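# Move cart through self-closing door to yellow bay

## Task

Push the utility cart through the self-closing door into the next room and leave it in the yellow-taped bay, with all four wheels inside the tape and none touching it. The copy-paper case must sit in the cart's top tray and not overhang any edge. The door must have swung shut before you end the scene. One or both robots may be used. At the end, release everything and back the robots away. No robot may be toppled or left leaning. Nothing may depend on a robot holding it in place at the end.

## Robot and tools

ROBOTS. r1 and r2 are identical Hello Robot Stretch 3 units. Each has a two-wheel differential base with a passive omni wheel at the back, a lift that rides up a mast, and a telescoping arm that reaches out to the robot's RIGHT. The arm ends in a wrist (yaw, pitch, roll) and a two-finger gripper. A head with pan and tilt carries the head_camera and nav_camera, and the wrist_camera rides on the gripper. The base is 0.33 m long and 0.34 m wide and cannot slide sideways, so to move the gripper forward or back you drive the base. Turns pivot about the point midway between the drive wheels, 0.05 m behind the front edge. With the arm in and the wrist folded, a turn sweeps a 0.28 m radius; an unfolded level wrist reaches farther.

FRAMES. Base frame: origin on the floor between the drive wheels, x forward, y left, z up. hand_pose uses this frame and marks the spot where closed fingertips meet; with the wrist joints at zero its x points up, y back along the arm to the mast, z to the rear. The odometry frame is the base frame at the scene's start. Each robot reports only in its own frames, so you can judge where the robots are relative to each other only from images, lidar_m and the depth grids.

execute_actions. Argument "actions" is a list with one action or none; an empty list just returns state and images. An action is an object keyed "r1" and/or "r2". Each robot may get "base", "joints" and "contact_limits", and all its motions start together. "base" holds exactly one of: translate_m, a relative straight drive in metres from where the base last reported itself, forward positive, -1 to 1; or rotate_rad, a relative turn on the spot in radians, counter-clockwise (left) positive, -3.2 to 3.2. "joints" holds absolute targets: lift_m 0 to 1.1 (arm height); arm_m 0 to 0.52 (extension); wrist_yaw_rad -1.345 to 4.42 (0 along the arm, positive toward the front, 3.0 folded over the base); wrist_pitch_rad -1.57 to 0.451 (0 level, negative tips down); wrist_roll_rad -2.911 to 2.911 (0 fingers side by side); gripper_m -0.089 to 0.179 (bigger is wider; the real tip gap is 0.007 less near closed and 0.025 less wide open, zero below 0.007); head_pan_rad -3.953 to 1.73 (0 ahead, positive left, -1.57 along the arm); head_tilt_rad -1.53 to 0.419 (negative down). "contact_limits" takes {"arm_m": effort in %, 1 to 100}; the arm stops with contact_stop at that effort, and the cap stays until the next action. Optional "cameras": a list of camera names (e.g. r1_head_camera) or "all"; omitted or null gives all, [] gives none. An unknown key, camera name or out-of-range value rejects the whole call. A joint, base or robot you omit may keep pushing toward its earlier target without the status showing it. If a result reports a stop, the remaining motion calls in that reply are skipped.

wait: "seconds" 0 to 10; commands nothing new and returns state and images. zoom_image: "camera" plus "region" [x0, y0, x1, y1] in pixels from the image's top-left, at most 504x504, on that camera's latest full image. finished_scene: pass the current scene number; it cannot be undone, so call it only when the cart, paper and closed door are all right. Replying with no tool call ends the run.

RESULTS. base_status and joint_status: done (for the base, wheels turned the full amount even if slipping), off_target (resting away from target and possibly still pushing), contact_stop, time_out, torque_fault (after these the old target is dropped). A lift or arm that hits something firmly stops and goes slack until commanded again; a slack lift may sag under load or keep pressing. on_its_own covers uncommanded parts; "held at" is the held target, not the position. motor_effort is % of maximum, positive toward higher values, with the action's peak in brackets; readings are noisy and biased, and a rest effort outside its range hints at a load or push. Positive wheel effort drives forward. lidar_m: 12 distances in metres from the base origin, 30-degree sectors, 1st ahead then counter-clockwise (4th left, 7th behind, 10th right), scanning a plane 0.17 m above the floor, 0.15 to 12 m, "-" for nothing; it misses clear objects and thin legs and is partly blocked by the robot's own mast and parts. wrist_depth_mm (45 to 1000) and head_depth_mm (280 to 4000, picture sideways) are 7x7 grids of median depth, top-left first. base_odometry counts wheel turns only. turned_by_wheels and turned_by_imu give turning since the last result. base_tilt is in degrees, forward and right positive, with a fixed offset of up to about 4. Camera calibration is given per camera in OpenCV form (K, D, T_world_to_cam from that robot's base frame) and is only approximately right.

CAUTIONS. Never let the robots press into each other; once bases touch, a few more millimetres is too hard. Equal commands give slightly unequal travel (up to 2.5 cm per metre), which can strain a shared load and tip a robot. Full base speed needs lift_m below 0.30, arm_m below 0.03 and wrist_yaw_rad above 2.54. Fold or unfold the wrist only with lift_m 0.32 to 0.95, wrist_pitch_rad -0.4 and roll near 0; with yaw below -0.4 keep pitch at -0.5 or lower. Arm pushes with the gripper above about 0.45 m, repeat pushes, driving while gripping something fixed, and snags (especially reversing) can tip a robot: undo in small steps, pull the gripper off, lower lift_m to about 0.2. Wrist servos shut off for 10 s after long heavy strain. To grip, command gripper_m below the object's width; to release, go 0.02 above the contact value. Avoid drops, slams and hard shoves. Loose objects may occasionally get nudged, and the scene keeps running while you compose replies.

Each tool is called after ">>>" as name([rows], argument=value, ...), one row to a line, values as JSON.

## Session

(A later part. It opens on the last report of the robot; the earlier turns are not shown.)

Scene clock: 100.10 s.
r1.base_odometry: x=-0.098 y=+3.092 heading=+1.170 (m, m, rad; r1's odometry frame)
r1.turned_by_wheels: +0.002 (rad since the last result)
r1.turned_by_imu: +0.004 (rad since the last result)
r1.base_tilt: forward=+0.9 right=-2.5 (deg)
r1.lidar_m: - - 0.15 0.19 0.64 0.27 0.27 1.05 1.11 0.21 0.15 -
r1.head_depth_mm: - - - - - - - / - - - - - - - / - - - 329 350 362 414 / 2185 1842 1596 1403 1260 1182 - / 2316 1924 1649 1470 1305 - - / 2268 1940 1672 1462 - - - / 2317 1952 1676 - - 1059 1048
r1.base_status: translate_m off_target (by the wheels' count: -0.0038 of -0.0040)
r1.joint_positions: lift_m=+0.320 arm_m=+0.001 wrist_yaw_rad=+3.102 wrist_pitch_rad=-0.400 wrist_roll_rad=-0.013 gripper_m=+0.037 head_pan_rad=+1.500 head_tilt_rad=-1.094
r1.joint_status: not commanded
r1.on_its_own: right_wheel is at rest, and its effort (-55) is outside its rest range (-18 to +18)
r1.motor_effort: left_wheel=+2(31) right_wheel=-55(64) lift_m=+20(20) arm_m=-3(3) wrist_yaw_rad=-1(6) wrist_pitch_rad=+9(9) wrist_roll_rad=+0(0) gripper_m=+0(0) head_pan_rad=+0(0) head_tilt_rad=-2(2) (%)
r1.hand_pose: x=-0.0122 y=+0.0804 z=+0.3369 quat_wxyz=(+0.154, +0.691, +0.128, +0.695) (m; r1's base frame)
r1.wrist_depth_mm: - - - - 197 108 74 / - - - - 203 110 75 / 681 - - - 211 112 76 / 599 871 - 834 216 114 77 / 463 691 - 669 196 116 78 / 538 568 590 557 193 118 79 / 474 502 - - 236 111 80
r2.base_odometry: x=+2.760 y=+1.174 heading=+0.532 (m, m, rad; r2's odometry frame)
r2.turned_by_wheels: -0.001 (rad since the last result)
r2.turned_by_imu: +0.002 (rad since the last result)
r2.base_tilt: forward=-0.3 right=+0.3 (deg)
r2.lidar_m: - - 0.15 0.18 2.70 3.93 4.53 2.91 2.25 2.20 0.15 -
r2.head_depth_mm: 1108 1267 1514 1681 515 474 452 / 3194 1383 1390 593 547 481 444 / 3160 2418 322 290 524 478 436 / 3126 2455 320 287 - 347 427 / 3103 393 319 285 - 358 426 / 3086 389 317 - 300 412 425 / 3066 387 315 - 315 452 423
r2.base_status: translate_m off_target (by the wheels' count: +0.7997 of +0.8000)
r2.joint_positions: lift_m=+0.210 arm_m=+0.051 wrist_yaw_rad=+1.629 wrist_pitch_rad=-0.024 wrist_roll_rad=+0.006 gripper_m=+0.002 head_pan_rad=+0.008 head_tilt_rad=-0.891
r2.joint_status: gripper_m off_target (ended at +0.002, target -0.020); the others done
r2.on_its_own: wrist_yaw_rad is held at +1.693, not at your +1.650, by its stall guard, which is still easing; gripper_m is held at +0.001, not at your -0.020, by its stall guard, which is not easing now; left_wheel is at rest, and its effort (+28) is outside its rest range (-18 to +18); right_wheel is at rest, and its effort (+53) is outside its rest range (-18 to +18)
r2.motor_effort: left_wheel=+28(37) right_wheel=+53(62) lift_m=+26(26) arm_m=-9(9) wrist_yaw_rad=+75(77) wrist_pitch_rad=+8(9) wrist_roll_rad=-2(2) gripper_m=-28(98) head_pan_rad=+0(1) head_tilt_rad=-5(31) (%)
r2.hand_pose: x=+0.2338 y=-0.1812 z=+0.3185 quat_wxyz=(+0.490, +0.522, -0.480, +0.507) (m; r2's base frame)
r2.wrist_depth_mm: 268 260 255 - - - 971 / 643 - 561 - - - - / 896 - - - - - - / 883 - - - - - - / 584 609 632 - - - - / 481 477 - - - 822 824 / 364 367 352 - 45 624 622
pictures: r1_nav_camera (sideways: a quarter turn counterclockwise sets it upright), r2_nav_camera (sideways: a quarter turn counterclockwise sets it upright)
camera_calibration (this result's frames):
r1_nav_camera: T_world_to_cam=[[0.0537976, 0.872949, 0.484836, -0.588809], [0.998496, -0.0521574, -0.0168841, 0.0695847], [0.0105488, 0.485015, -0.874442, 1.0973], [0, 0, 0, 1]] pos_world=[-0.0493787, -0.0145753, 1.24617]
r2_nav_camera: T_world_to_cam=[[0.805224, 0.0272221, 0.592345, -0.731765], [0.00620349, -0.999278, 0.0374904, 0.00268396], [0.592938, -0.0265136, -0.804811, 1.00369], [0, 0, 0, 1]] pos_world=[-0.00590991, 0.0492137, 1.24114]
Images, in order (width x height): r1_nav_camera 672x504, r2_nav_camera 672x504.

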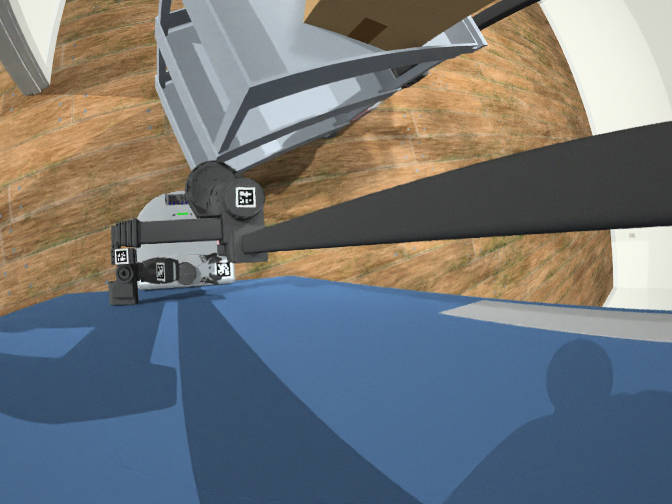

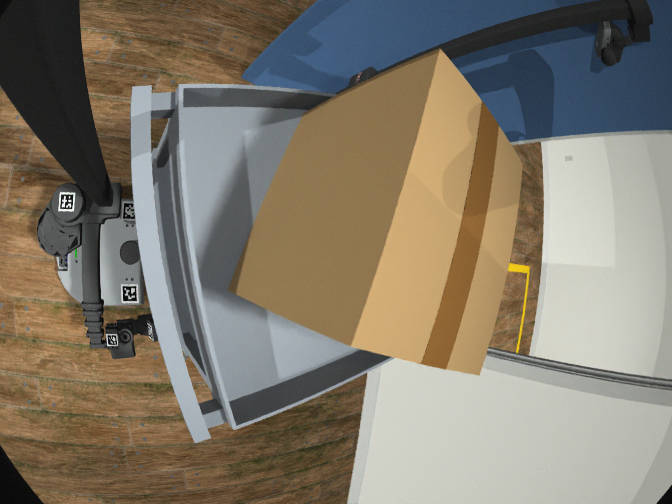

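>>> execute_actions([
  {"r2":{"base":{"translate_m":-0.05},"joints":{"gripper_m":-0.07}}},
], cameras=[])

>>> execute_actions([
  {"r2":{"base":{"rotate_rad":-0.3}}},
], cameras=[])

>>> execute_actions([
  {"r2":{"base":{"rotate_rad":0.3}}},
], cameras=[])

>>> execute_actions([
  {"r2":{"base":{"translate_m":0.45}}},
], cameras=["r1_nav_camera","r2_nav_camera"])

Scene clock: 105.80 s.
r1.base_odometry: x=-0.098 y=+3.092 heading=+1.169 (m, m, rad; r1's odometry frame)
r1.turned_by_wheels: -0.001 (rad since the last result)
r1.turned_by_imu: -0.001 (rad since the last result)
r1.base_tilt: forward=+1.0 right=-2.4 (deg)
r1.lidar_m: - - 0.15 0.19 0.60 0.29 0.32 1.05 1.10 0.22 0.15 -
r1.head_depth_mm: - - - - - - - / - - - - - - - / - - - 330 354 364 411 / 2186 1844 1606 1418 1264 1186 - / 2291 1926 1674 1457 1298 - - / 2282 1914 1651 1468 - - - / 2305 1932 1682 - - 1057 1047
r1.base_status: not commanded
r1.joint_positions: lift_m=+0.320 arm_m=+0.001 wrist_yaw_rad=+3.102 wrist_pitch_rad=-0.400 wrist_roll_rad=-0.013 gripper_m=+0.037 head_pan_rad=+1.500 head_tilt_rad=-1.094
r1.joint_status: not commanded
r1.motor_effort: left_wheel=+4(4) right_wheel=+0(41) lift_m=+20(20) arm_m=-3(3) wrist_yaw_rad=-1(2) wrist_pitch_rad=+9(9) wrist_roll_rad=+0(1) gripper_m=-1(1) head_pan_rad=+0(0) head_tilt_rad=-2(2) (%)
r1.hand_pose: x=-0.0122 y=+0.0804 z=+0.3369 quat_wxyz=(+0.154, +0.691, +0.128, +0.695) (m; r1's base frame)
r1.wrist_depth_mm: - - - - 198 109 75 / - - - - 204 111 76 / 679 - - - 210 113 77 / 576 862 - 839 217 115 77 / 455 684 - 671 197 117 79 / 415 569 585 549 194 119 79 / 459 501 - - 236 113 80
r2.base_odometry: x=+2.717 y=+1.149 heading=+0.532 (m, m, rad; r2's odometry frame)
r2.turned_by_wheels: +0.000 (rad since the last result)
r2.turned_by_imu: +0.000 (rad since the last result)
r2.base_tilt: forward=-0.5 right=+0.0 (deg)
r2.lidar_m: - - 0.15 0.21 2.71 3.93 4.51 2.91 2.24 2.19 0.15 -
r2.head_depth_mm: 1132 1322 1582 1683 518 467 451 / 3239 1407 1528 604 535 482 443 / 3208 2452 322 347 525 479 436 / 3154 2420 320 286 - 401 427 / 3114 390 317 285 - 364 426 / 3108 389 316 - 301 424 426 / 3056 386 315 - 322 456 423
r2.base_status: done
r2.joint_positions: lift_m=+0.210 arm_m=+0.050 wrist_yaw_rad=+1.660 wrist_pitch_rad=-0.025 wrist_roll_rad=+0.002 gripper_m=-0.067 head_pan_rad=+0.008 head_tilt_rad=-0.891
r2.joint_status: all done
r2.motor_effort: left_wheel=+2(26) right_wheel=-5(23) lift_m=+26(25) arm_m=+0(7) wrist_yaw_rad=-1(33) wrist_pitch_rad=+9(9) wrist_roll_rad=+0(2) gripper_m=-57(98) head_pan_rad=+0(1) head_tilt_rad=-5(5) (%)
r2.hand_pose: x=+0.2332 y=-0.1723 z=+0.3181 quat_wxyz=(+0.484, +0.528, -0.471, +0.515) (m; r2's base frame)
r2.wrist_depth_mm: 267 263 255 - - - - / 559 923 575 - - - - / 819 - - - - - - / 805 - - - - - - / 587 629 652 - - - - / 470 474 - - 816 838 829 / 362 364 - 45 46 617 625
pictures: none
No camera images: the call's "cameras" was empty. Leave "cameras" out to get every camera's image.

Scene clock: 107.53 s.
r1.base_odometry: x=-0.098 y=+3.092 heading=+1.169 (m, m, rad; r1's odometry frame)
r1.turned_by_wheels: +0.000 (rad since the last result)
r1.turned_by_imu: +0.000 (rad since the last result)
r1.base_tilt: forward=+0.9 right=-2.4 (deg)
r1.lidar_m: - - 0.15 0.19 0.75 0.50 0.47 1.05 1.10 0.22 0.15 -
r1.head_depth_mm: - - - - - - - / - - - - - - - / - - - 330 354 365 411 / 2172 1839 1599 1406 1266 1180 - / 2265 1926 1669 1461 1301 - - / 2290 1911 1665 1465 - - - / 2267 1936 1669 - - 1206 1048
r1.base_status: not commanded
r1.joint_positions: lift_m=+0.320 arm_m=+0.001 wrist_yaw_rad=+3.102 wrist_pitch_rad=-0.400 wrist_roll_rad=-0.013 gripper_m=+0.037 head_pan_rad=+1.500 head_tilt_rad=-1.094
r1.joint_status: not commanded
r1.motor_effort: left_wheel=+4(5) right_wheel=-2(0) lift_m=+20(20) arm_m=-3(3) wrist_yaw_rad=-1(1) wrist_pitch_rad=+9(9) wrist_roll_rad=+0(0) gripper_m=+0(1) head_pan_rad=+0(0) head_tilt_rad=-2(2) (%)
r1.hand_pose: x=-0.0122 y=+0.0804 z=+0.3369 quat_wxyz=(+0.154, +0.691, +0.128, +0.695) (m; r1's base frame)
r1.wrist_depth_mm: - - - - 198 109 75 / - - - - 203 111 76 / 752 - - - 210 112 77 / 650 870 - 824 217 114 78 / 674 683 - 669 197 116 79 / 575 568 588 553 194 118 79 / 492 498 - - 236 113 80
r2.base_odometry: x=+2.717 y=+1.149 heading=+0.232 (m, m, rad; r2's odometry frame)
r2.turned_by_wheels: -0.300 (rad since the last result)
r2.turned_by_imu: -0.289 (rad since the last result)
r2.base_tilt: forward=-0.3 right=+0.3 (deg)
r2.lidar_m: - - 0.15 0.25 2.56 3.04 4.49 4.06 2.48 2.20 0.15 -
r2.head_depth_mm: 1302 1531 1840 1687 518 471 452 / 1261 1435 405 592 546 481 450 / 1225 1358 320 318 515 479 441 / 1184 392 318 285 - 395 433 / 3008 389 317 - 298 400 426 / 3084 387 315 - 318 452 425 / 3072 384 314 - 339 465 423
r2.base_status: done
r2.joint_positions: lift_m=+0.210 arm_m=+0.050 wrist_yaw_rad=+1.645 wrist_pitch_rad=-0.025 wrist_roll_rad=+0.002 gripper_m=-0.054 head_pan_rad=+0.008 head_tilt_rad=-0.893
r2.joint_status: not commanded
r2.on_its_own: gripper_m is held at -0.057, not at your -0.070, by its stall guard, which is still easing; wrist_yaw_rad is at rest, and its effort (+15) is outside its rest range (-12 to +12)
r2.motor_effort: left_wheel=+2(100) right_wheel=-6(84) lift_m=+29(29) arm_m=+4(7) wrist_yaw_rad=+15(68) wrist_pitch_rad=+9(10) wrist_roll_rad=+0(1) gripper_m=-48(57) head_pan_rad=+0(0) head_tilt_rad=-4(5) (%)
r2.hand_pose: x=+0.2335 y=-0.1757 z=+0.3182 quat_wxyz=(+0.487, +0.525, -0.475, +0.512) (m; r2's base frame)
r2.wrist_depth_mm: 268 260 255 - - - - / 587 592 569 - - - - / - - - - - - - / - - - - - - - / 592 646 643 - - - - / 472 482 - - 807 801 829 / 364 366 46 45 46 622 634
pictures: none
No camera images: the call's "cameras" was empty. Leave "cameras" out to get every camera's image.

Scene clock: 109.07 s.
r1.base_odometry: x=-0.098 y=+3.092 heading=+1.169 (m, m, rad; r1's odometry frame)
r1.turned_by_wheels: +0.000 (rad since the last result)
r1.turned_by_imu: +0.000 (rad since the last result)
r1.base_tilt: forward=+0.9 right=-2.4 (deg)
r1.lidar_m: - - 0.15 0.19 0.72 0.46 0.41 1.05 1.10 0.22 0.15 -
r1.head_depth_mm: - - - - - - - / - - - - - - - / - - - 331 354 364 412 / 2165 1849 1574 1414 1264 1177 - / 2285 1923 1663 1454 1303 - - / 2274 1928 1675 1468 - - - / 2321 1915 1670 - - 1202 1050
r1.base_status: not commanded
r1.joint_positions: lift_m=+0.320 arm_m=+0.001 wrist_yaw_rad=+3.102 wrist_pitch_rad=-0.400 wrist_roll_rad=-0.013 gripper_m=+0.037 head_pan_rad=+1.500 head_tilt_rad=-1.094
r1.joint_status: not commanded
r1.motor_effort: left_wheel=+5(4) right_wheel=-1(1) lift_m=+20(20) arm_m=-3(3) wrist_yaw_rad=-1(1) wrist_pitch_rad=+9(9) wrist_roll_rad=+0(0) gripper_m=-1(1) head_pan_rad=+0(0) head_tilt_rad=-2(2) (%)
r1.hand_pose: x=-0.0122 y=+0.0804 z=+0.3369 quat_wxyz=(+0.154, +0.691, +0.128, +0.695) (m; r1's base frame)
r1.wrist_depth_mm: - - - - 197 109 75 / - - - - 203 111 76 / 771 - - - 211 112 77 / 594 877 - 819 217 115 78 / 656 695 - 679 196 117 79 / 580 572 584 554 195 118 79 / 488 499 - - 236 112 80
r2.base_odometry: x=+2.717 y=+1.149 heading=+0.531 (m, m, rad; r2's odometry frame)
r2.turned_by_wheels: +0.299 (rad since the last result)
r2.turned_by_imu: +0.299 (rad since the last result)
r2.base_tilt: forward=-0.4 right=+0.2 (deg)
r2.lidar_m: - 0.15 0.23 2.54 2.72 3.97 4.50 2.89 2.24 2.19 0.18 0.15
r2.head_depth_mm: 1151 1226 347 595 548 483 422 / 3149 396 321 342 526 481 406 / 3185 394 321 290 356 471 387 / 3103 392 319 289 362 462 401 / 3053 388 317 319 435 476 364 / 3053 386 324 375 513 475 436 / 3082 385 340 455 535 473 452
r2.base_status: done
r2.joint_positions: lift_m=+0.210 arm_m=+0.050 wrist_yaw_rad=+1.576 wrist_pitch_rad=-0.024 wrist_roll_rad=+0.007 gripper_m=-0.046 head_pan_rad=+0.008 head_tilt_rad=-0.893
r2.joint_status: not commanded
r2.on_its_own: gripper_m is held at -0.048, not at your -0.070, by its stall guard, which is still easing
r2.motor_effort: left_wheel=-18(22) right_wheel=+16(36) lift_m=+28(29) arm_m=-2(4) wrist_yaw_rad=+94(100) wrist_pitch_rad=+8(9) wrist_roll_rad=-2(3) gripper_m=-51(52) head_pan_rad=-1(0) head_tilt_rad=-4(4) (%)
r2.hand_pose: x=+0.2342 y=-0.1938 z=+0.3183 quat_wxyz=(+0.503, +0.509, -0.494, +0.494) (m; r2's base frame)
r2.wrist_depth_mm: 264 260 253 - - - - / 834 586 564 - - - - / 911 - - - - - - / 900 - - - - - - / 533 635 679 - - - - / 451 478 486 - - 834 822 / 363 367 47 45 - 630 632
pictures: none
No camera images: the call's "cameras" was empty. Leave "cameras" out to get every camera's image.

Scene clock: 114.63 s.
r1.base_odometry: x=-0.098 y=+3.092 heading=+1.169 (m, m, rad; r1's odometry frame)
r1.turned_by_wheels: +0.000 (rad since the last result)
r1.turned_by_imu: +0.001 (rad since the last result)
r1.base_tilt: forward=+0.9 right=-2.6 (deg)
r1.lidar_m: - - 0.15 0.19 5.21 0.39 0.32 0.32 0.36 0.22 0.15 -
r1.head_depth_mm: - - - - - - - / - - - - - - - / - - - 330 354 365 412 / 2172 1851 1599 1412 1267 1178 - / 2293 1929 1652 1469 1312 - - / 2276 1934 1649 1461 - - - / 2279 1903 1663 - - 1207 939
r1.base_status: not commanded
r1.joint_positions: lift_m=+0.320 arm_m=+0.001 wrist_yaw_rad=+3.102 wrist_pitch_rad=-0.400 wrist_roll_rad=-0.013 gripper_m=+0.037 head_pan_rad=+1.500 head_tilt_rad=-1.094
r1.joint_status: not commanded
r1.motor_effort: left_wheel=+4(4) right_wheel=-1(1) lift_m=+20(20) arm_m=-3(3) wrist_yaw_rad=-1(1) wrist_pitch_rad=+9(9) wrist_roll_rad=+0(1) gripper_m=+0(1) head_pan_rad=+0(0) head_tilt_rad=-2(2) (%)
r1.hand_pose: x=-0.0122 y=+0.0804 z=+0.3369 quat_wxyz=(+0.154, +0.691, +0.128, +0.695) (m; r1's base frame)
r1.wrist_depth_mm: - - - - 198 109 75 / - - - - 205 111 76 / - - - - 210 113 77 / 884 875 - 839 217 115 78 / 695 685 - 666 197 117 78 / 566 571 583 556 194 118 79 / 494 500 - - 236 113 80
r2.base_odometry: x=+3.105 y=+1.377 heading=+0.531 (m, m, rad; r2's odometry frame)
r2.turned_by_wheels: +0.000 (rad since the last result)
r2.turned_by_imu: +0.002 (rad since the last result)
r2.base_tilt: forward=-0.3 right=+0.1 (deg)
r2.lidar_m: - - 0.15 0.70 2.68 3.91 4.93 2.93 2.28 2.23 0.16 0.15
r2.head_depth_mm: 3204 2477 983 607 526 482 452 / 3215 2448 327 432 545 480 449 / 3161 394 320 289 389 472 448 / 3136 392 319 285 307 418 446 / 3106 390 317 287 329 460 439 / 3091 388 316 289 380 475 439 / 3085 383 314 311 453 474 436
r2.base_status: done
r2.joint_positions: lift_m=+0.210 arm_m=+0.050 wrist_yaw_rad=+1.565 wrist_pitch_rad=-0.025 wrist_roll_rad=+0.004 gripper_m=-0.016 head_pan_rad=+0.008 head_tilt_rad=-0.893
r2.joint_status: not commanded
r2.on_its_own: wrist_yaw_rad is held at +1.559, not at your +1.650, by its stall guard, which is not easing now; gripper_m is held at -0.017, not at your -0.070, by its stall guard, which is still easing
r2.motor_effort: left_wheel=-3(15) right_wheel=+7(32) lift_m=+28(28) arm_m=-2(1) wrist_yaw_rad=-6(94) wrist_pitch_rad=+9(9) wrist_roll_rad=-1(2) gripper_m=-31(51) head_pan_rad=+0(1) head_tilt_rad=-4(4) (%)
r2.hand_pose: x=+0.2342 y=-0.1966 z=+0.3183 quat_wxyz=(+0.507, +0.506, -0.496, +0.491) (m; r2's base frame)
r2.wrist_depth_mm: 267 259 256 - - 658 647 / 579 610 577 - - 669 662 / 803 - - - - 691 674 / 790 - - - - 710 696 / 573 640 647 - 739 719 703 / 473 480 - - - 715 729 / 364 367 - - - 624 624
pictures: r1_nav_camera (sideways: a quarter turn counterclockwise sets it upright), r2_nav_camera (sideways: a quarter turn counterclockwise sets it upright)
camera_calibration (this result's frames):
r1_nav_camera: T_world_to_cam=[[0.0537974, 0.872949, 0.484836, -0.588809], [0.998496, -0.0521572, -0.0168841, 0.0695847], [0.0105487, 0.485015, -0.874442, 1.0973], [0, 0, 0, 1]] pos_world=[-0.0493787, -0.0145753, 1.24617]
r2_nav_camera: T_world_to_cam=[[0.806458, 0.0272283, 0.590664, -0.729582], [0.00627656, -0.999277, 0.0374947, 0.00267799], [0.591258, -0.0265306, -0.806046, 1.00531], [0, 0, 0, 1]] pos_world=[-0.00603633, 0.0492127, 1.24116]
Images, in order (width x height): r1_nav_camera 672x504, r2_nav_camera 672x504.

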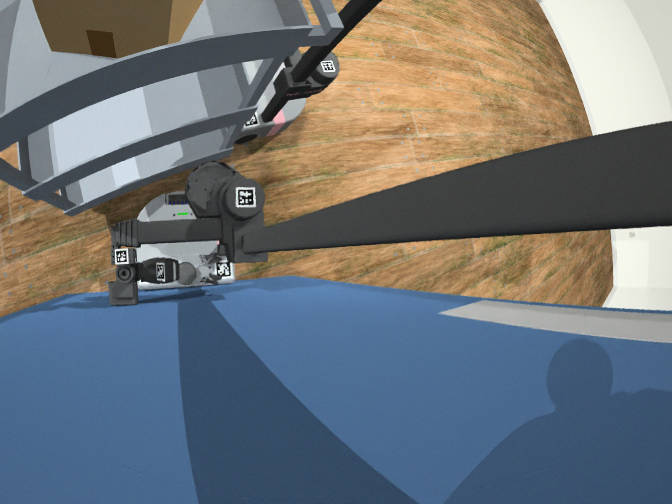

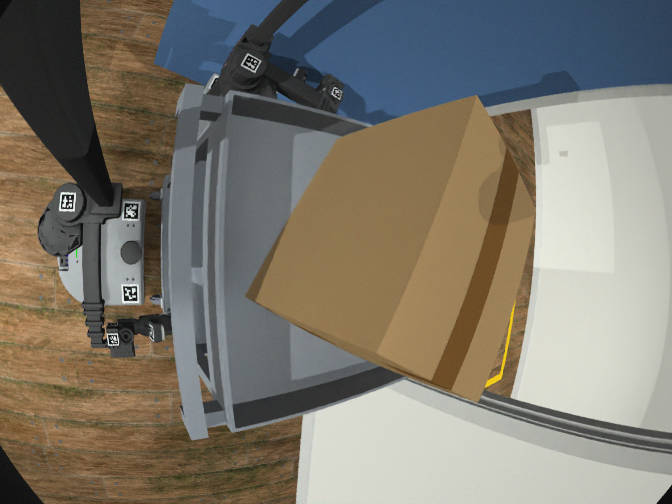

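>>> execute_actions([
  {"r2":{"base":{"translate_m":1.0}}},
], cameras=[])

>>> execute_actions([
  {"r2":{"base":{"translate_m":0.2},"joints":{"gripper_m":-0.08}},"r1":{"base":{"translate_m":-0.2}}},
], cameras=[])

>>> execute_actions([
  {"r2":{"base":{"rotate_rad":-0.7}},"r1":{"base":{"rotate_rad":-0.5}}},
], cameras=[])

>>> execute_actions([
  {"r2":{"base":{"translate_m":0.95}},"r1":{"base":{"translate_m":-1}}},
], cameras=["r1_nav_camera","r2_nav_camera"])

Scene clock: 130.67 s.
r1.base_odometry: x=-0.098 y=+3.092 heading=+1.169 (m, m, rad; r1's odometry frame)
r1.turned_by_wheels: +0.000 (rad since the last result)
r1.turned_by_imu: +0.002 (rad since the last result)
r1.base_tilt: forward=+0.9 right=-2.4 (deg)
r1.lidar_m: - - 0.15 0.19 5.20 3.19 2.84 1.05 0.68 0.22 0.15 -
r1.head_depth_mm: - - - - - - - / - - - - - - - / - - - 330 354 364 412 / 2181 1839 1596 1421 1269 1173 - / 2295 1931 1666 1458 1305 - - / 2306 1928 1663 1470 - - - / 2285 1937 1659 - - 1206 1046
r1.base_status: not commanded
r1.joint_positions: lift_m=+0.320 arm_m=+0.001 wrist_yaw_rad=+3.102 wrist_pitch_rad=-0.400 wrist_roll_rad=-0.013 gripper_m=+0.037 head_pan_rad=+1.500 head_tilt_rad=-1.094
r1.joint_status: not commanded
r1.motor_effort: left_wheel=+4(5) right_wheel=-1(1) lift_m=+20(20) arm_m=-3(3) wrist_yaw_rad=-1(2) wrist_pitch_rad=+9(9) wrist_roll_rad=-1(0) gripper_m=-1(2) head_pan_rad=+0(1) head_tilt_rad=-2(2) (%)
r1.hand_pose: x=-0.0122 y=+0.0804 z=+0.3369 quat_wxyz=(+0.154, +0.691, +0.128, +0.695) (m; r1's base frame)
r1.wrist_depth_mm: - - - - 197 109 75 / - - - - 204 111 76 / - - - - 211 113 77 / 885 866 - 814 217 115 77 / 700 687 - 677 196 116 79 / 578 564 589 551 194 119 79 / 489 494 - - 235 112 80
r2.base_odometry: x=+3.967 y=+1.883 heading=+0.532 (m, m, rad; r2's odometry frame)
r2.turned_by_wheels: +0.001 (rad since the last result)
r2.turned_by_imu: +0.006 (rad since the last result)
r2.base_tilt: forward=-0.2 right=+0.2 (deg)
r2.lidar_m: - - 0.15 0.18 0.50 0.81 5.90 3.02 0.41 0.41 0.15 -
r2.head_depth_mm: 2532 2454 2000 1675 1439 459 450 / 2535 2452 1985 1602 525 480 444 / 2512 2404 330 438 534 479 435 / 2538 2385 319 284 337 450 426 / 2569 2401 317 - - 343 427 / 2615 386 315 - - 373 424 / 2583 384 313 - 299 436 423
r2.base_status: done
r2.joint_positions: lift_m=+0.210 arm_m=+0.050 wrist_yaw_rad=+1.714 wrist_pitch_rad=-0.025 wrist_roll_rad=+0.004 gripper_m=+0.001 head_pan_rad=+0.008 head_tilt_rad=-0.893
r2.joint_status: not commanded
r2.on_its_own: wrist_yaw_rad is held at +1.700, not at your +1.650, by its stall guard, which is not easing now; gripper_m is held at +0.000, not at your -0.070, by its stall guard, which is not easing now; wrist_yaw_rad is at rest, and its effort (-17) is outside its rest range (-12 to +12)
r2.motor_effort: left_wheel=+18(27) right_wheel=-12(22) lift_m=+28(28) arm_m=+0(2) wrist_yaw_rad=-17(35) wrist_pitch_rad=+9(9) wrist_roll_rad=-1(1) gripper_m=-24(28) head_pan_rad=+0(0) head_tilt_rad=-4(4) (%)
r2.hand_pose: x=+0.2316 y=-0.1587 z=+0.3181 quat_wxyz=(+0.469, +0.541, -0.457, +0.527) (m; r2's base frame)
r2.wrist_depth_mm: 267 261 256 - - - - / 585 597 568 - - - - / - - - - - - - / - - - - - - - / 603 630 639 - - - - / 473 473 - - 858 824 819 / 365 370 336 45 46 618 628
pictures: none
No camera images: the call's "cameras" was empty. Leave "cameras" out to get every camera's image.

Scene clock: 133.77 s.
r1.base_odometry: x=-0.176 y=+2.908 heading=+1.169 (m, m, rad; r1's odometry frame)
r1.turned_by_wheels: +0.000 (rad since the last result)
r1.turned_by_imu: +0.000 (rad since the last result)
r1.base_tilt: forward=+0.8 right=-2.5 (deg)
r1.lidar_m: - - 0.15 0.18 4.84 2.98 2.64 1.01 0.91 0.83 0.21 0.15
r1.head_depth_mm: - - - - - - - / - - - - - 310 371 / - - - 301 345 469 812 / - - 324 411 652 1127 - / 326 386 1604 1432 1300 - - / 2293 1948 1665 1465 - - - / 2313 1921 1670 - - 1197 1052
r1.base_status: done
r1.joint_positions: lift_m=+0.320 arm_m=+0.001 wrist_yaw_rad=+3.102 wrist_pitch_rad=-0.400 wrist_roll_rad=-0.013 gripper_m=+0.037 head_pan_rad=+1.500 head_tilt_rad=-1.094
r1.joint_status: not commanded
r1.motor_effort: left_wheel=+4(6) right_wheel=+1(5) lift_m=+20(20) arm_m=-3(3) wrist_yaw_rad=-2(1) wrist_pitch_rad=+9(9) wrist_roll_rad=+0(0) gripper_m=-1(0) head_pan_rad=+0(0) head_tilt_rad=-2(2) (%)
r1.hand_pose: x=-0.0122 y=+0.0804 z=+0.3369 quat_wxyz=(+0.154, +0.691, +0.128, +0.695) (m; r1's base frame)
r1.wrist_depth_mm: - - - 329 193 136 105 / - - - 362 204 142 108 / - - - 403 216 147 112 / 886 863 - 451 229 154 115 / 701 693 - 510 224 160 119 / 577 573 582 522 237 167 123 / 492 497 - - 274 167 127
r2.base_odometry: x=+4.139 y=+1.984 heading=+0.532 (m, m, rad; r2's odometry frame)
r2.turned_by_wheels: +0.001 (rad since the last result)
r2.turned_by_imu: +0.002 (rad since the last result)
r2.base_tilt: forward=-0.5 right=+0.2 (deg)
r2.lidar_m: - - 0.15 0.18 0.58 0.68 6.11 0.56 0.49 1.50 0.15 -
r2.head_depth_mm: 2334 2452 1999 1680 1440 459 450 / 2324 2475 1965 1587 527 480 443 / 2362 2434 330 443 534 478 435 / 2363 2428 319 283 342 453 428 / 2377 2433 317 - - 342 426 / 2420 386 315 - - 372 424 / 2402 384 313 - 302 435 424
r2.base_status: done
r2.joint_positions: lift_m=+0.210 arm_m=+0.050 wrist_yaw_rad=+1.716 wrist_pitch_rad=-0.025 wrist_roll_rad=+0.003 gripper_m=-0.068 head_pan_rad=+0.008 head_tilt_rad=-0.893
r2.joint_status: gripper_m off_target (ended at -0.068, target -0.080)
r2.on_its_own: wrist_yaw_rad is held at +1.700, not at your +1.650, by its stall guard, which is not easing now; gripper_m is held at -0.071, not at your -0.080, by its stall guard, which is still easing; left_wheel is at rest, and its effort (+19) is outside its rest range (-18 to +18); wrist_yaw_rad is at rest, and its effort (-17) is outside its rest range (-12 to +12)
r2.motor_effort: left_wheel=+19(34) right_wheel=-12(14) lift_m=+28(28) arm_m=+0(1) wrist_yaw_rad=-17(18) wrist_pitch_rad=+9(9) wrist_roll_rad=+0(1) gripper_m=-55(98) head_pan_rad=+0(0) head_tilt_rad=-4(4) (%)
r2.hand_pose: x=+0.2315 y=-0.1581 z=+0.3181 quat_wxyz=(+0.469, +0.541, -0.456, +0.528) (m; r2's base frame)
r2.wrist_depth_mm: 268 261 256 - - - - / 588 603 566 - - - - / - - - - - - - / - - - - - - - / 593 635 642 - - - - / 472 478 - - 869 801 841 / 361 369 337 45 46 621 637
pictures: none
No camera images: the call's "cameras" was empty. Leave "cameras" out to get every camera's image.

Scene clock: 136.13 s.
r1.base_odometry: x=-0.176 y=+2.908 heading=+0.670 (m, m, rad; r1's odometry frame)
r1.turned_by_wheels: -0.499 (rad since the last result)
r1.turned_by_imu: -0.487 (rad since the last result)
r1.base_tilt: forward=+0.9 right=-2.4 (deg)
r1.lidar_m: 0.16 0.15 0.15 0.18 0.35 4.63 2.93 2.64 0.94 0.91 0.92 0.26
r1.head_depth_mm: - - - - - 330 517 / - - - - 308 434 840 / - - - 301 374 642 1058 / - - - 330 515 1004 - / - - 308 433 830 - - / - 297 369 642 - - - / - 326 1597 - - 1206 1047
r1.base_status: rotate_rad off_target (by the wheels' count: -0.4992 of -0.5000)
r1.joint_positions: lift_m=+0.320 arm_m=+0.001 wrist_yaw_rad=+3.102 wrist_pitch_rad=-0.400 wrist_roll_rad=-0.013 gripper_m=+0.037 head_pan_rad=+1.500 head_tilt_rad=-1.094
r1.joint_status: not commanded
r1.on_its_own: left_wheel is at rest, and its effort (+24) is outside its rest range (-18 to +18)
r1.motor_effort: left_wheel=+24(37) right_wheel=-3(6) lift_m=+20(20) arm_m=-3(3) wrist_yaw_rad=-1(2) wrist_pitch_rad=+9(9) wrist_roll_rad=+0(0) gripper_m=+0(0) head_pan_rad=+0(0) head_tilt_rad=-2(2) (%)
r1.hand_pose: x=-0.0122 y=+0.0804 z=+0.3369 quat_wxyz=(+0.154, +0.691, +0.128, +0.695) (m; r1's base frame)
r1.wrist_depth_mm: - - 300 244 191 157 133 / - - 330 266 205 167 140 / - - - 290 220 176 146 / 884 868 - 323 238 187 154 / 698 688 - 364 245 200 163 / 582 573 579 399 266 214 172 / 489 498 - - 307 222 182
r2.base_odometry: x=+4.139 y=+1.984 heading=-0.168 (m, m, rad; r2's odometry frame)
r2.turned_by_wheels: -0.700 (rad since the last result)
r2.turned_by_imu: -0.699 (rad since the last result)
r2.base_tilt: forward=-0.4 right=+0.1 (deg)
r2.lidar_m: - - 0.15 0.22 1.37 0.55 0.59 0.93 3.59 0.49 0.15 -
r2.head_depth_mm: 2593 2480 2012 1667 1417 458 445 / 2837 2452 1939 600 536 481 443 / 3026 2395 330 396 533 478 441 / 2877 2434 319 285 334 454 433 / 2764 388 317 - - 360 426 / 2614 387 315 - 300 421 424 / 2436 384 314 - 320 457 423
r2.base_status: done
r2.joint_positions: lift_m=+0.210 arm_m=+0.050 wrist_yaw_rad=+1.728 wrist_pitch_rad=-0.025 wrist_roll_rad=+0.003 gripper_m=-0.055 head_pan_rad=+0.008 head_tilt_rad=-0.893
r2.joint_status: not commanded
r2.on_its_own: wrist_yaw_rad is held at +1.744, not at your +1.650, by its stall guard, which is not easing now; gripper_m is held at -0.057, not at your -0.080, by its stall guard, which is still easing; wrist_yaw_rad is at rest, and its effort (+19) is outside its rest range (-12 to +12)
r2.motor_effort: left_wheel=+2(55) right_wheel=-7(45) lift_m=+28(28) arm_m=+4(4) wrist_yaw_rad=+19(44) wrist_pitch_rad=+9(9) wrist_roll_rad=+0(0) gripper_m=-48(57) head_pan_rad=-1(1) head_tilt_rad=-4(4) (%)
r2.hand_pose: x=+0.2310 y=-0.1546 z=+0.3180 quat_wxyz=(+0.466, +0.544, -0.453, +0.531) (m; r2's base frame)
r2.wrist_depth_mm: 266 259 256 - - - - / - 597 580 - - - - / - - - - - - - / - - - - - - - / 581 646 649 - - - - / 470 474 480 - 855 824 851 / 362 366 46 46 46 625 637
pictures: none
No camera images: the call's "cameras" was empty. Leave "cameras" out to get every camera's image.

Scene clock: 147.30 s.
r1.base_odometry: x=-0.960 y=+2.287 heading=+0.670 (m, m, rad; r1's odometry frame)
r1.turned_by_wheels: +0.000 (rad since the last result)
r1.turned_by_imu: -0.002 (rad since the last result)
r1.base_tilt: forward=+0.9 right=-2.4 (deg)
r1.lidar_m: 1.45 2.81 2.88 3.51 4.60 3.31 2.09 1.88 1.89 1.32 1.18 1.19
r1.head_depth_mm: 2269 1934 1646 1457 1298 1178 1072 / 2297 1913 1658 1452 1298 1172 1072 / 2271 1917 1665 1460 1304 1181 1070 / 2254 1910 1664 1451 1305 1197 - / 2289 1936 1663 1456 1305 - - / 2273 1915 1674 1456 - - - / 2299 1926 1665 - - 1209 1047
r1.base_status: done
r1.joint_positions: lift_m=+0.320 arm_m=+0.001 wrist_yaw_rad=+3.102 wrist_pitch_rad=-0.400 wrist_roll_rad=-0.013 gripper_m=+0.037 head_pan_rad=+1.500 head_tilt_rad=-1.094
r1.joint_status: not commanded
r1.motor_effort: left_wheel=+3(17) right_wheel=-3(7) lift_m=+20(20) arm_m=-3(3) wrist_yaw_rad=-1(2) wrist_pitch_rad=+9(9) wrist_roll_rad=+0(0) gripper_m=-1(1) head_pan_rad=+0(0) head_tilt_rad=-2(2) (%)
r1.hand_pose: x=-0.0122 y=+0.0804 z=+0.3369 quat_wxyz=(+0.154, +0.691, +0.128, +0.695) (m; r1's base frame)
r1.wrist_depth_mm: - - - - - - - / - - - - - - - / - - - - - - - / 870 872 - 839 824 806 798 / 707 678 - 663 678 646 638 / 577 569 581 550 545 541 535 / 488 499 - - 470 465 459
r2.base_odometry: x=+5.076 y=+1.826 heading=-0.168 (m, m, rad; r2's odometry frame)
r2.turned_by_wheels: +0.000 (rad since the last result)
r2.turned_by_imu: +0.003 (rad since the last result)
r2.base_tilt: forward=-0.4 right=+0.1 (deg)
r2.lidar_m: - - 0.15 2.36 2.94 1.59 1.19 1.02 1.05 1.38 0.16 0.15
r2.head_depth_mm: 1966 2184 2000 1642 519 476 451 / 2207 2301 340 592 546 480 450 / 2216 2334 320 290 460 477 448 / 2052 392 318 285 299 416 440 / 1911 389 317 - 319 453 439 / 1783 387 316 286 347 467 431 / 1648 384 315 297 406 474 430
r2.base_status: done
r2.joint_positions: lift_m=+0.210 arm_m=+0.050 wrist_yaw_rad=+1.600 wrist_pitch_rad=-0.025 wrist_roll_rad=+0.004 gripper_m=-0.003 head_pan_rad=+0.008 head_tilt_rad=-0.893
r2.joint_status: not commanded
r2.on_its_own: wrist_yaw_rad is held at +1.595, not at your +1.650, by its stall guard, which is not easing now; gripper_m is held at -0.004, not at your -0.080, by its stall guard, which is not easing now
r2.motor_effort: left_wheel=+3(41) right_wheel=+3(24) lift_m=+28(28) arm_m=+0(3) wrist_yaw_rad=-6(40) wrist_pitch_rad=+9(9) wrist_roll_rad=-1(1) gripper_m=-24(48) head_pan_rad=+0(0) head_tilt_rad=-4(4) (%)
r2.hand_pose: x=+0.2341 y=-0.1877 z=+0.3181 quat_wxyz=(+0.499, +0.514, -0.487, +0.500) (m; r2's base frame)
r2.wrist_depth_mm: 267 260 256 - - - - / - 590 581 - - - - / - - - - - - - / - - - - - - - / 578 652 641 - - - - / 474 479 - - 802 816 839 / 363 367 46 46 46 632 640
pictures: r1_nav_camera (sideways: a quarter turn counterclockwise sets it upright), r2_nav_camera (sideways: a quarter turn counterclockwise sets it upright)
camera_calibration (this result's frames):
r1_nav_camera: T_world_to_cam=[[0.0537977, 0.872949, 0.484836, -0.588809], [0.998496, -0.0521575, -0.0168841, 0.0695847], [0.0105489, 0.485015, -0.874442, 1.0973], [0, 0, 0, 1]] pos_world=[-0.0493787, -0.0145753, 1.24617]
r2_nav_camera: T_world_to_cam=[[0.806472, 0.0272309, 0.590644, -0.729556], [0.00628057, -0.999277, 0.0374948, 0.0026779], [0.591238, -0.0265289, -0.80606, 1.00533], [0, 0, 0, 1]] pos_world=[-0.00603798, 0.0492127, 1.24116]
Images, in order (width x height): r1_nav_camera 672x504, r2_nav_camera 672x504.

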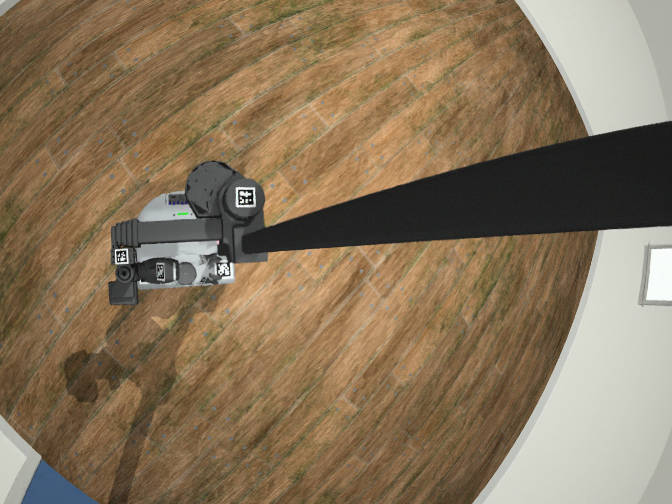

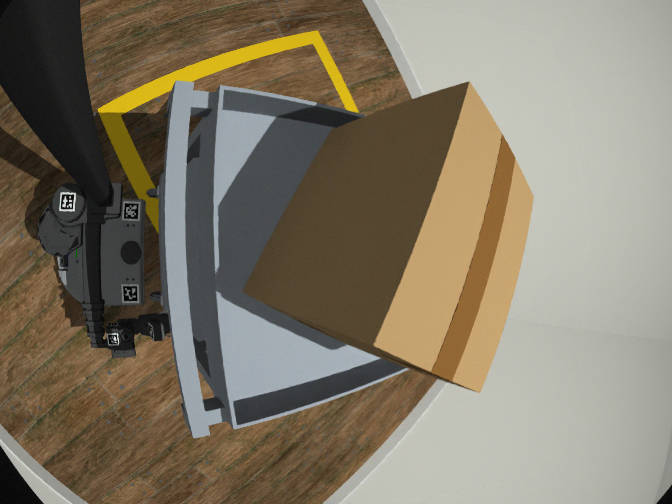

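>>> execute_actions([
  {"r2":{"base":{"rotate_rad":0.35}}},
], cameras=[])

>>> execute_actions([
  {"r2":{"base":{"translate_m":0.1}}},
], cameras=[])

>>> execute_actions([
  {"r2":{"base":{"rotate_rad":0.4}}},
], cameras=[])

>>> execute_actions([
  {"r2":{"base":{"translate_m":0.3}}},
], cameras=["r2_nav_camera"])

Scene clock: 152.53 s.
r1.base_odometry: x=-0.960 y=+2.287 heading=+0.670 (m, m, rad; r1's odometry frame)
r1.turned_by_wheels: +0.000 (rad since the last result)
r1.turned_by_imu: +0.001 (rad since the last result)
r1.base_tilt: forward=+0.9 right=-2.5 (deg)
r1.lidar_m: 1.45 2.81 2.89 3.49 4.61 3.29 2.09 1.88 1.89 1.32 1.17 1.19
r1.head_depth_mm: 2277 1912 1652 1446 1298 1174 1066 / 2317 1930 1657 1453 1300 1183 1076 / 2256 1930 1660 1449 1307 1176 1070 / 2294 1922 1671 1465 1302 1191 - / 2288 1928 1658 1456 1305 - - / 2311 1927 1664 1471 - - - / 2317 1939 1650 - - 1204 1044
r1.base_status: not commanded
r1.joint_positions: lift_m=+0.320 arm_m=+0.001 wrist_yaw_rad=+3.102 wrist_pitch_rad=-0.400 wrist_roll_rad=-0.013 gripper_m=+0.037 head_pan_rad=+1.500 head_tilt_rad=-1.094
r1.joint_status: not commanded
r1.motor_effort: left_wheel=+3(4) right_wheel=-3(3) lift_m=+20(20) arm_m=-3(3) wrist_yaw_rad=-1(2) wrist_pitch_rad=+9(9) wrist_roll_rad=-1(1) gripper_m=-1(1) head_pan_rad=+0(0) head_tilt_rad=-1(2) (%)
r1.hand_pose: x=-0.0122 y=+0.0804 z=+0.3369 quat_wxyz=(+0.154, +0.691, +0.128, +0.695) (m; r1's base frame)
r1.wrist_depth_mm: - - - - - - - / - - - - - - - / - - - - - - - / 887 875 - 845 827 816 795 / 704 692 - 672 685 642 642 / 578 570 580 551 550 545 538 / 493 500 - - 474 469 459
r2.base_odometry: x=+5.076 y=+1.826 heading=+0.182 (m, m, rad; r2's odometry frame)
r2.turned_by_wheels: +0.349 (rad since the last result)
r2.turned_by_imu: +0.350 (rad since the last result)
r2.base_tilt: forward=-0.5 right=+0.0 (deg)
r2.lidar_m: 0.18 0.23 2.08 2.94 2.04 1.28 1.02 1.03 1.20 1.80 0.20 0.18
r2.head_depth_mm: 1884 399 333 426 544 482 402 / 1752 396 322 339 516 480 378 / 509 393 321 333 428 486 694 / 508 392 338 402 512 457 972 / 1578 389 396 510 541 437 1073 / 1579 412 500 608 538 469 1087 / 1552 1731 1937 582 535 518 1121
r2.base_status: done
r2.joint_positions: lift_m=+0.210 arm_m=+0.050 wrist_yaw_rad=+1.551 wrist_pitch_rad=-0.025 wrist_roll_rad=+0.005 gripper_m=+0.001 head_pan_rad=+0.008 head_tilt_rad=-0.893
r2.joint_status: not commanded
r2.on_its_own: wrist_yaw_rad is held at +1.595, not at your +1.650, by its stall guard, which is still easing; gripper_m is held at -0.001, not at your -0.080, by its stall guard, which is still easing
r2.motor_effort: left_wheel=-13(25) right_wheel=+15(37) lift_m=+27(28) arm_m=-2(3) wrist_yaw_rad=+52(89) wrist_pitch_rad=+9(9) wrist_roll_rad=-2(1) gripper_m=-30(32) head_pan_rad=-1(1) head_tilt_rad=-4(4) (%)
r2.hand_pose: x=+0.2341 y=-0.2004 z=+0.3181 quat_wxyz=(+0.510, +0.502, -0.500, +0.487) (m; r2's base frame)
r2.wrist_depth_mm: 265 260 230 - 241 - - / - - 383 - 411 - - / - - 692 - 567 - - / - - 718 46 - - - / - 585 593 47 593 - - / 415 480 51 47 - 827 834 / 363 364 53 48 58 630 623
pictures: none
No camera images: the call's "cameras" was empty. Leave "cameras" out to get every camera's image.

Scene clock: 154.60 s.
r1.base_odometry: x=-0.960 y=+2.287 heading=+0.670 (m, m, rad; r1's odometry frame)
r1.turned_by_wheels: +0.000 (rad since the last result)
r1.turned_by_imu: +0.000 (rad since the last result)
r1.base_tilt: forward=+0.7 right=-2.6 (deg)
r1.lidar_m: 1.45 2.81 2.88 3.50 4.60 3.30 2.09 1.88 1.89 1.32 1.18 1.20
r1.head_depth_mm: 2285 1933 1648 1455 1303 1179 1070 / 2287 1913 1659 1478 1292 1179 1066 / 2273 1911 1658 1459 1300 1180 1074 / 2277 1930 1661 1453 1302 1196 - / 2278 1928 1663 1458 1312 - - / 2274 1929 1648 1450 - - - / 2347 1933 1663 - - 1205 1049
r1.base_status: not commanded
r1.joint_positions: lift_m=+0.320 arm_m=+0.001 wrist_yaw_rad=+3.102 wrist_pitch_rad=-0.400 wrist_roll_rad=-0.013 gripper_m=+0.037 head_pan_rad=+1.500 head_tilt_rad=-1.094
r1.joint_status: not commanded
r1.motor_effort: left_wheel=+4(3) right_wheel=-3(3) lift_m=+20(20) arm_m=-3(3) wrist_yaw_rad=-2(1) wrist_pitch_rad=+9(9) wrist_roll_rad=+0(1) gripper_m=-2(1) head_pan_rad=+0(1) head_tilt_rad=-2(2) (%)
r1.hand_pose: x=-0.0122 y=+0.0804 z=+0.3369 quat_wxyz=(+0.154, +0.691, +0.128, +0.695) (m; r1's base frame)
r1.wrist_depth_mm: - - - - - - - / - - - - - - - / - - - - - - - / 879 864 - 837 823 808 789 / 702 689 - 664 681 648 636 / 580 575 585 557 551 548 532 / 494 503 - - 474 466 460
r2.base_odometry: x=+5.174 y=+1.844 heading=+0.181 (m, m, rad; r2's odometry frame)
r2.turned_by_wheels: +0.000 (rad since the last result)
r2.turned_by_imu: +0.000 (rad since the last result)
r2.base_tilt: forward=-0.5 right=+0.2 (deg)
r2.lidar_m: 0.19 0.25 1.96 2.96 2.23 1.39 1.12 1.13 1.32 1.78 0.20 0.19
r2.head_depth_mm: 1732 399 333 409 538 483 402 / 1610 396 322 340 516 480 384 / 510 394 330 359 452 480 703 / 1495 392 363 445 522 437 1009 / 1490 403 451 584 540 452 1082 / 1476 458 602 612 539 715 1105 / 1473 1693 1886 583 538 1203 1118
r2.base_status: done
r2.joint_positions: lift_m=+0.210 arm_m=+0.050 wrist_yaw_rad=+1.525 wrist_pitch_rad=-0.025 wrist_roll_rad=+0.005 gripper_m=+0.011 head_pan_rad=+0.008 head_tilt_rad=-0.893
r2.joint_status: not commanded
r2.on_its_own: wrist_yaw_rad is held at +1.541, not at your +1.650, by its stall guard, which is not easing now; gripper_m is held at +0.009, not at your -0.080, by its stall guard, which is not easing now; wrist_yaw_rad is at rest, and its effort (+18) is outside its rest range (-12 to +12)
r2.motor_effort: left_wheel=-7(10) right_wheel=+11(34) lift_m=+27(28) arm_m=-2(2) wrist_yaw_rad=+18(50) wrist_pitch_rad=+9(9) wrist_roll_rad=-1(1) gripper_m=-24(31) head_pan_rad=-1(0) head_tilt_rad=-4(4) (%)
r2.hand_pose: x=+0.2339 y=-0.2069 z=+0.3181 quat_wxyz=(+0.516, +0.496, -0.506, +0.481) (m; r2's base frame)
r2.wrist_depth_mm: 266 260 209 - 201 - - / - - 216 - 418 - - / - - 48 - - - - / - - 50 46 571 - - / - 575 51 46 586 - - / 419 477 51 47 - 813 825 / 365 368 53 48 61 625 635
pictures: none
No camera images: the call's "cameras" was empty. Leave "cameras" out to get every camera's image.

Scene clock: 156.20 s.
r1.base_odometry: x=-0.960 y=+2.287 heading=+0.670 (m, m, rad; r1's odometry frame)
r1.turned_by_wheels: +0.000 (rad since the last result)
r1.turned_by_imu: +0.000 (rad since the last result)
r1.base_tilt: forward=+0.9 right=-2.5 (deg)
r1.lidar_m: 1.45 2.82 2.89 3.50 4.59 3.30 2.09 1.88 1.89 1.32 1.18 1.20
r1.head_depth_mm: 2277 1919 1650 1462 1303 1179 1070 / 2272 1918 1649 1460 1301 1181 1075 / 2298 1919 1666 1452 1308 1177 1074 / 2313 1921 1653 1458 1303 1194 - / 2279 1936 1662 1467 1307 - - / 2304 1928 1663 1457 - - - / 2299 1947 1671 - - 1191 1044
r1.base_status: not commanded
r1.joint_positions: lift_m=+0.320 arm_m=+0.001 wrist_yaw_rad=+3.102 wrist_pitch_rad=-0.400 wrist_roll_rad=-0.013 gripper_m=+0.037 head_pan_rad=+1.500 head_tilt_rad=-1.094
r1.joint_status: not commanded
r1.motor_effort: left_wheel=+3(4) right_wheel=-2(3) lift_m=+20(20) arm_m=-3(3) wrist_yaw_rad=-1(1) wrist_pitch_rad=+9(9) wrist_roll_rad=-1(0) gripper_m=-1(1) head_pan_rad=+0(0) head_tilt_rad=-2(2) (%)
r1.hand_pose: x=-0.0122 y=+0.0804 z=+0.3369 quat_wxyz=(+0.154, +0.691, +0.128, +0.695) (m; r1's base frame)
r1.wrist_depth_mm: - - - - - - - / - - - - - - - / - - - - - - - / 883 879 - 838 821 801 791 / 704 696 - 676 684 645 635 / 578 570 584 557 548 541 535 / 491 500 - - 474 465 460
r2.base_odometry: x=+5.174 y=+1.844 heading=+0.581 (m, m, rad; r2's odometry frame)
r2.turned_by_wheels: +0.400 (rad since the last result)
r2.turned_by_imu: +0.400 (rad since the last result)
r2.base_tilt: forward=-0.4 right=+0.2 (deg)
r2.lidar_m: 0.31 1.85 2.84 2.86 1.51 1.14 1.12 1.24 1.79 1.78 0.23 0.23
r2.head_depth_mm: 518 412 390 435 528 443 386 / 1441 532 541 549 529 419 716 / 1518 1768 706 628 508 756 1031 / 1537 1810 698 597 558 1112 1128 / 1564 1795 1946 596 1365 1230 1119 / 1575 1832 1941 1608 1423 1255 1118 / 1595 1873 1935 1631 1407 1256 1122
r2.base_status: done
r2.joint_positions: lift_m=+0.210 arm_m=+0.050 wrist_yaw_rad=+1.522 wrist_pitch_rad=-0.026 wrist_roll_rad=+0.005 gripper_m=+0.014 head_pan_rad=+0.008 head_tilt_rad=-0.893
r2.joint_status: not commanded
r2.on_its_own: wrist_yaw_rad is held at +1.541, not at your +1.650, by its stall guard, which is not easing now; gripper_m is held at +0.013, not at your -0.080, by its stall guard, which is not easing now; wrist_yaw_rad is at rest, and its effort (+22) is outside its rest range (-12 to +12)
r2.motor_effort: left_wheel=-7(23) right_wheel=+9(38) lift_m=+28(28) arm_m=-2(2) wrist_yaw_rad=+22(76) wrist_pitch_rad=+9(9) wrist_roll_rad=-1(1) gripper_m=-24(30) head_pan_rad=+0(0) head_tilt_rad=-4(4) (%)
r2.hand_pose: x=+0.2339 y=-0.2077 z=+0.3180 quat_wxyz=(+0.517, +0.495, -0.507, +0.480) (m; r2's base frame)
r2.wrist_depth_mm: - 264 209 46 52 240 235 / - - 383 47 54 494 475 / - - - 47 56 - - / - - - 48 58 - - / - 470 474 49 60 620 - / 772 451 61 51 60 500 481 / 592 384 68 53 62 382 384
pictures: none
No camera images: the call's "cameras" was empty. Leave "cameras" out to get every camera's image.

Scene clock: 160.20 s.
r1.base_odometry: x=-0.960 y=+2.287 heading=+0.670 (m, m, rad; r1's odometry frame)
r1.turned_by_wheels: +0.000 (rad since the last result)
r1.turned_by_imu: +0.001 (rad since the last result)
r1.base_tilt: forward=+0.8 right=-2.5 (deg)
r1.lidar_m: 1.45 2.82 2.89 3.50 4.61 3.31 2.09 1.88 1.90 1.32 1.18 1.19
r1.head_depth_mm: 2270 1916 1653 1467 1302 1171 1071 / 2280 1938 1646 1461 1301 1171 1069 / 2270 1922 1656 1462 1303 1174 1073 / 2300 1922 1639 1462 1306 1196 - / 2291 1932 1665 1463 1307 - - / 2314 1930 1648 1479 - - - / 2297 1948 1657 - - 1205 1042
r1.base_status: not commanded
r1.joint_positions: lift_m=+0.320 arm_m=+0.001 wrist_yaw_rad=+3.102 wrist_pitch_rad=-0.400 wrist_roll_rad=-0.013 gripper_m=+0.037 head_pan_rad=+1.500 head_tilt_rad=-1.094
r1.joint_status: not commanded
r1.motor_effort: left_wheel=+3(3) right_wheel=-3(2) lift_m=+20(20) arm_m=-3(3) wrist_yaw_rad=-1(2) wrist_pitch_rad=+9(9) wrist_roll_rad=-1(0) gripper_m=+0(0) head_pan_rad=+0(0) head_tilt_rad=-2(2) (%)
r1.hand_pose: x=-0.0122 y=+0.0804 z=+0.3369 quat_wxyz=(+0.154, +0.691, +0.128, +0.695) (m; r1's base frame)
r1.wrist_depth_mm: - - - - - - - / - - - - - - - / - - - - - - - / 874 858 - 841 811 807 786 / 706 697 - 676 685 652 641 / 576 569 581 555 550 540 536 / 491 499 - - 476 467 459
r2.base_odometry: x=+5.425 y=+2.008 heading=+0.581 (m, m, rad; r2's odometry frame)
r2.turned_by_wheels: +0.000 (rad since the last result)
r2.turned_by_imu: +0.002 (rad since the last result)
r2.base_tilt: forward=-0.4 right=+0.1 (deg)
r2.lidar_m: 0.41 1.52 2.34 2.92 1.76 1.51 1.41 1.56 1.84 1.83 0.20 0.22
r2.head_depth_mm: 1219 1408 699 589 529 451 447 / 1229 1441 710 633 511 426 645 / 1236 1447 694 587 495 996 1066 / 1258 1477 1627 1582 1400 1235 1118 / 1282 1494 1792 1650 1426 1253 1120 / 1296 1504 1799 1634 1422 1254 1126 / 1315 1515 1772 1634 1417 1243 1111
r2.base_status: done
r2.joint_positions: lift_m=+0.210 arm_m=+0.050 wrist_yaw_rad=+1.630 wrist_pitch_rad=-0.026 wrist_roll_rad=+0.005 gripper_m=+0.014 head_pan_rad=+0.008 head_tilt_rad=-0.893
r2.joint_status: not commanded
r2.on_its_own: wrist_yaw_rad is held at +1.630, not at your +1.650, by its stall guard, which is not easing now; gripper_m is held at +0.013, not at your -0.080, by its stall guard, which is not easing now
r2.motor_effort: left_wheel=-3(6) right_wheel=+3(26) lift_m=+28(28) arm_m=-1(2) wrist_yaw_rad=+1(34) wrist_pitch_rad=+9(9) wrist_roll_rad=-1(1) gripper_m=-21(27) head_pan_rad=+0(1) head_tilt_rad=-4(4) (%)
r2.hand_pose: x=+0.2337 y=-0.1800 z=+0.3179 quat_wxyz=(+0.491, +0.522, -0.479, +0.507) (m; r2's base frame)
r2.wrist_depth_mm: - - - - 244 239 234 / - - - - - 494 475 / - - - - - - - / - - - - - - - / - - - 45 47 578 586 / 774 777 - 46 48 502 499 / 588 607 46 47 49 380 385
pictures: r2_nav_camera (sideways: a quarter turn counterclockwise sets it upright)
camera_calibration (this result's frames):
r2_nav_camera: T_world_to_cam=[[0.806472, 0.027231, 0.590644, -0.729556], [0.00628072, -0.999277, 0.0374948, 0.0026779], [0.591239, -0.0265288, -0.80606, 1.00533], [0, 0, 0, 1]] pos_world=[-0.00603798, 0.0492127, 1.24116]
Images, in order (width x height): r2_nav_camera 672x504.

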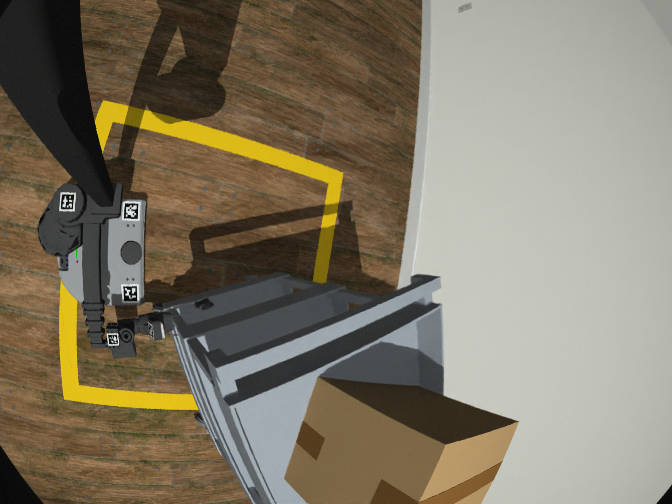

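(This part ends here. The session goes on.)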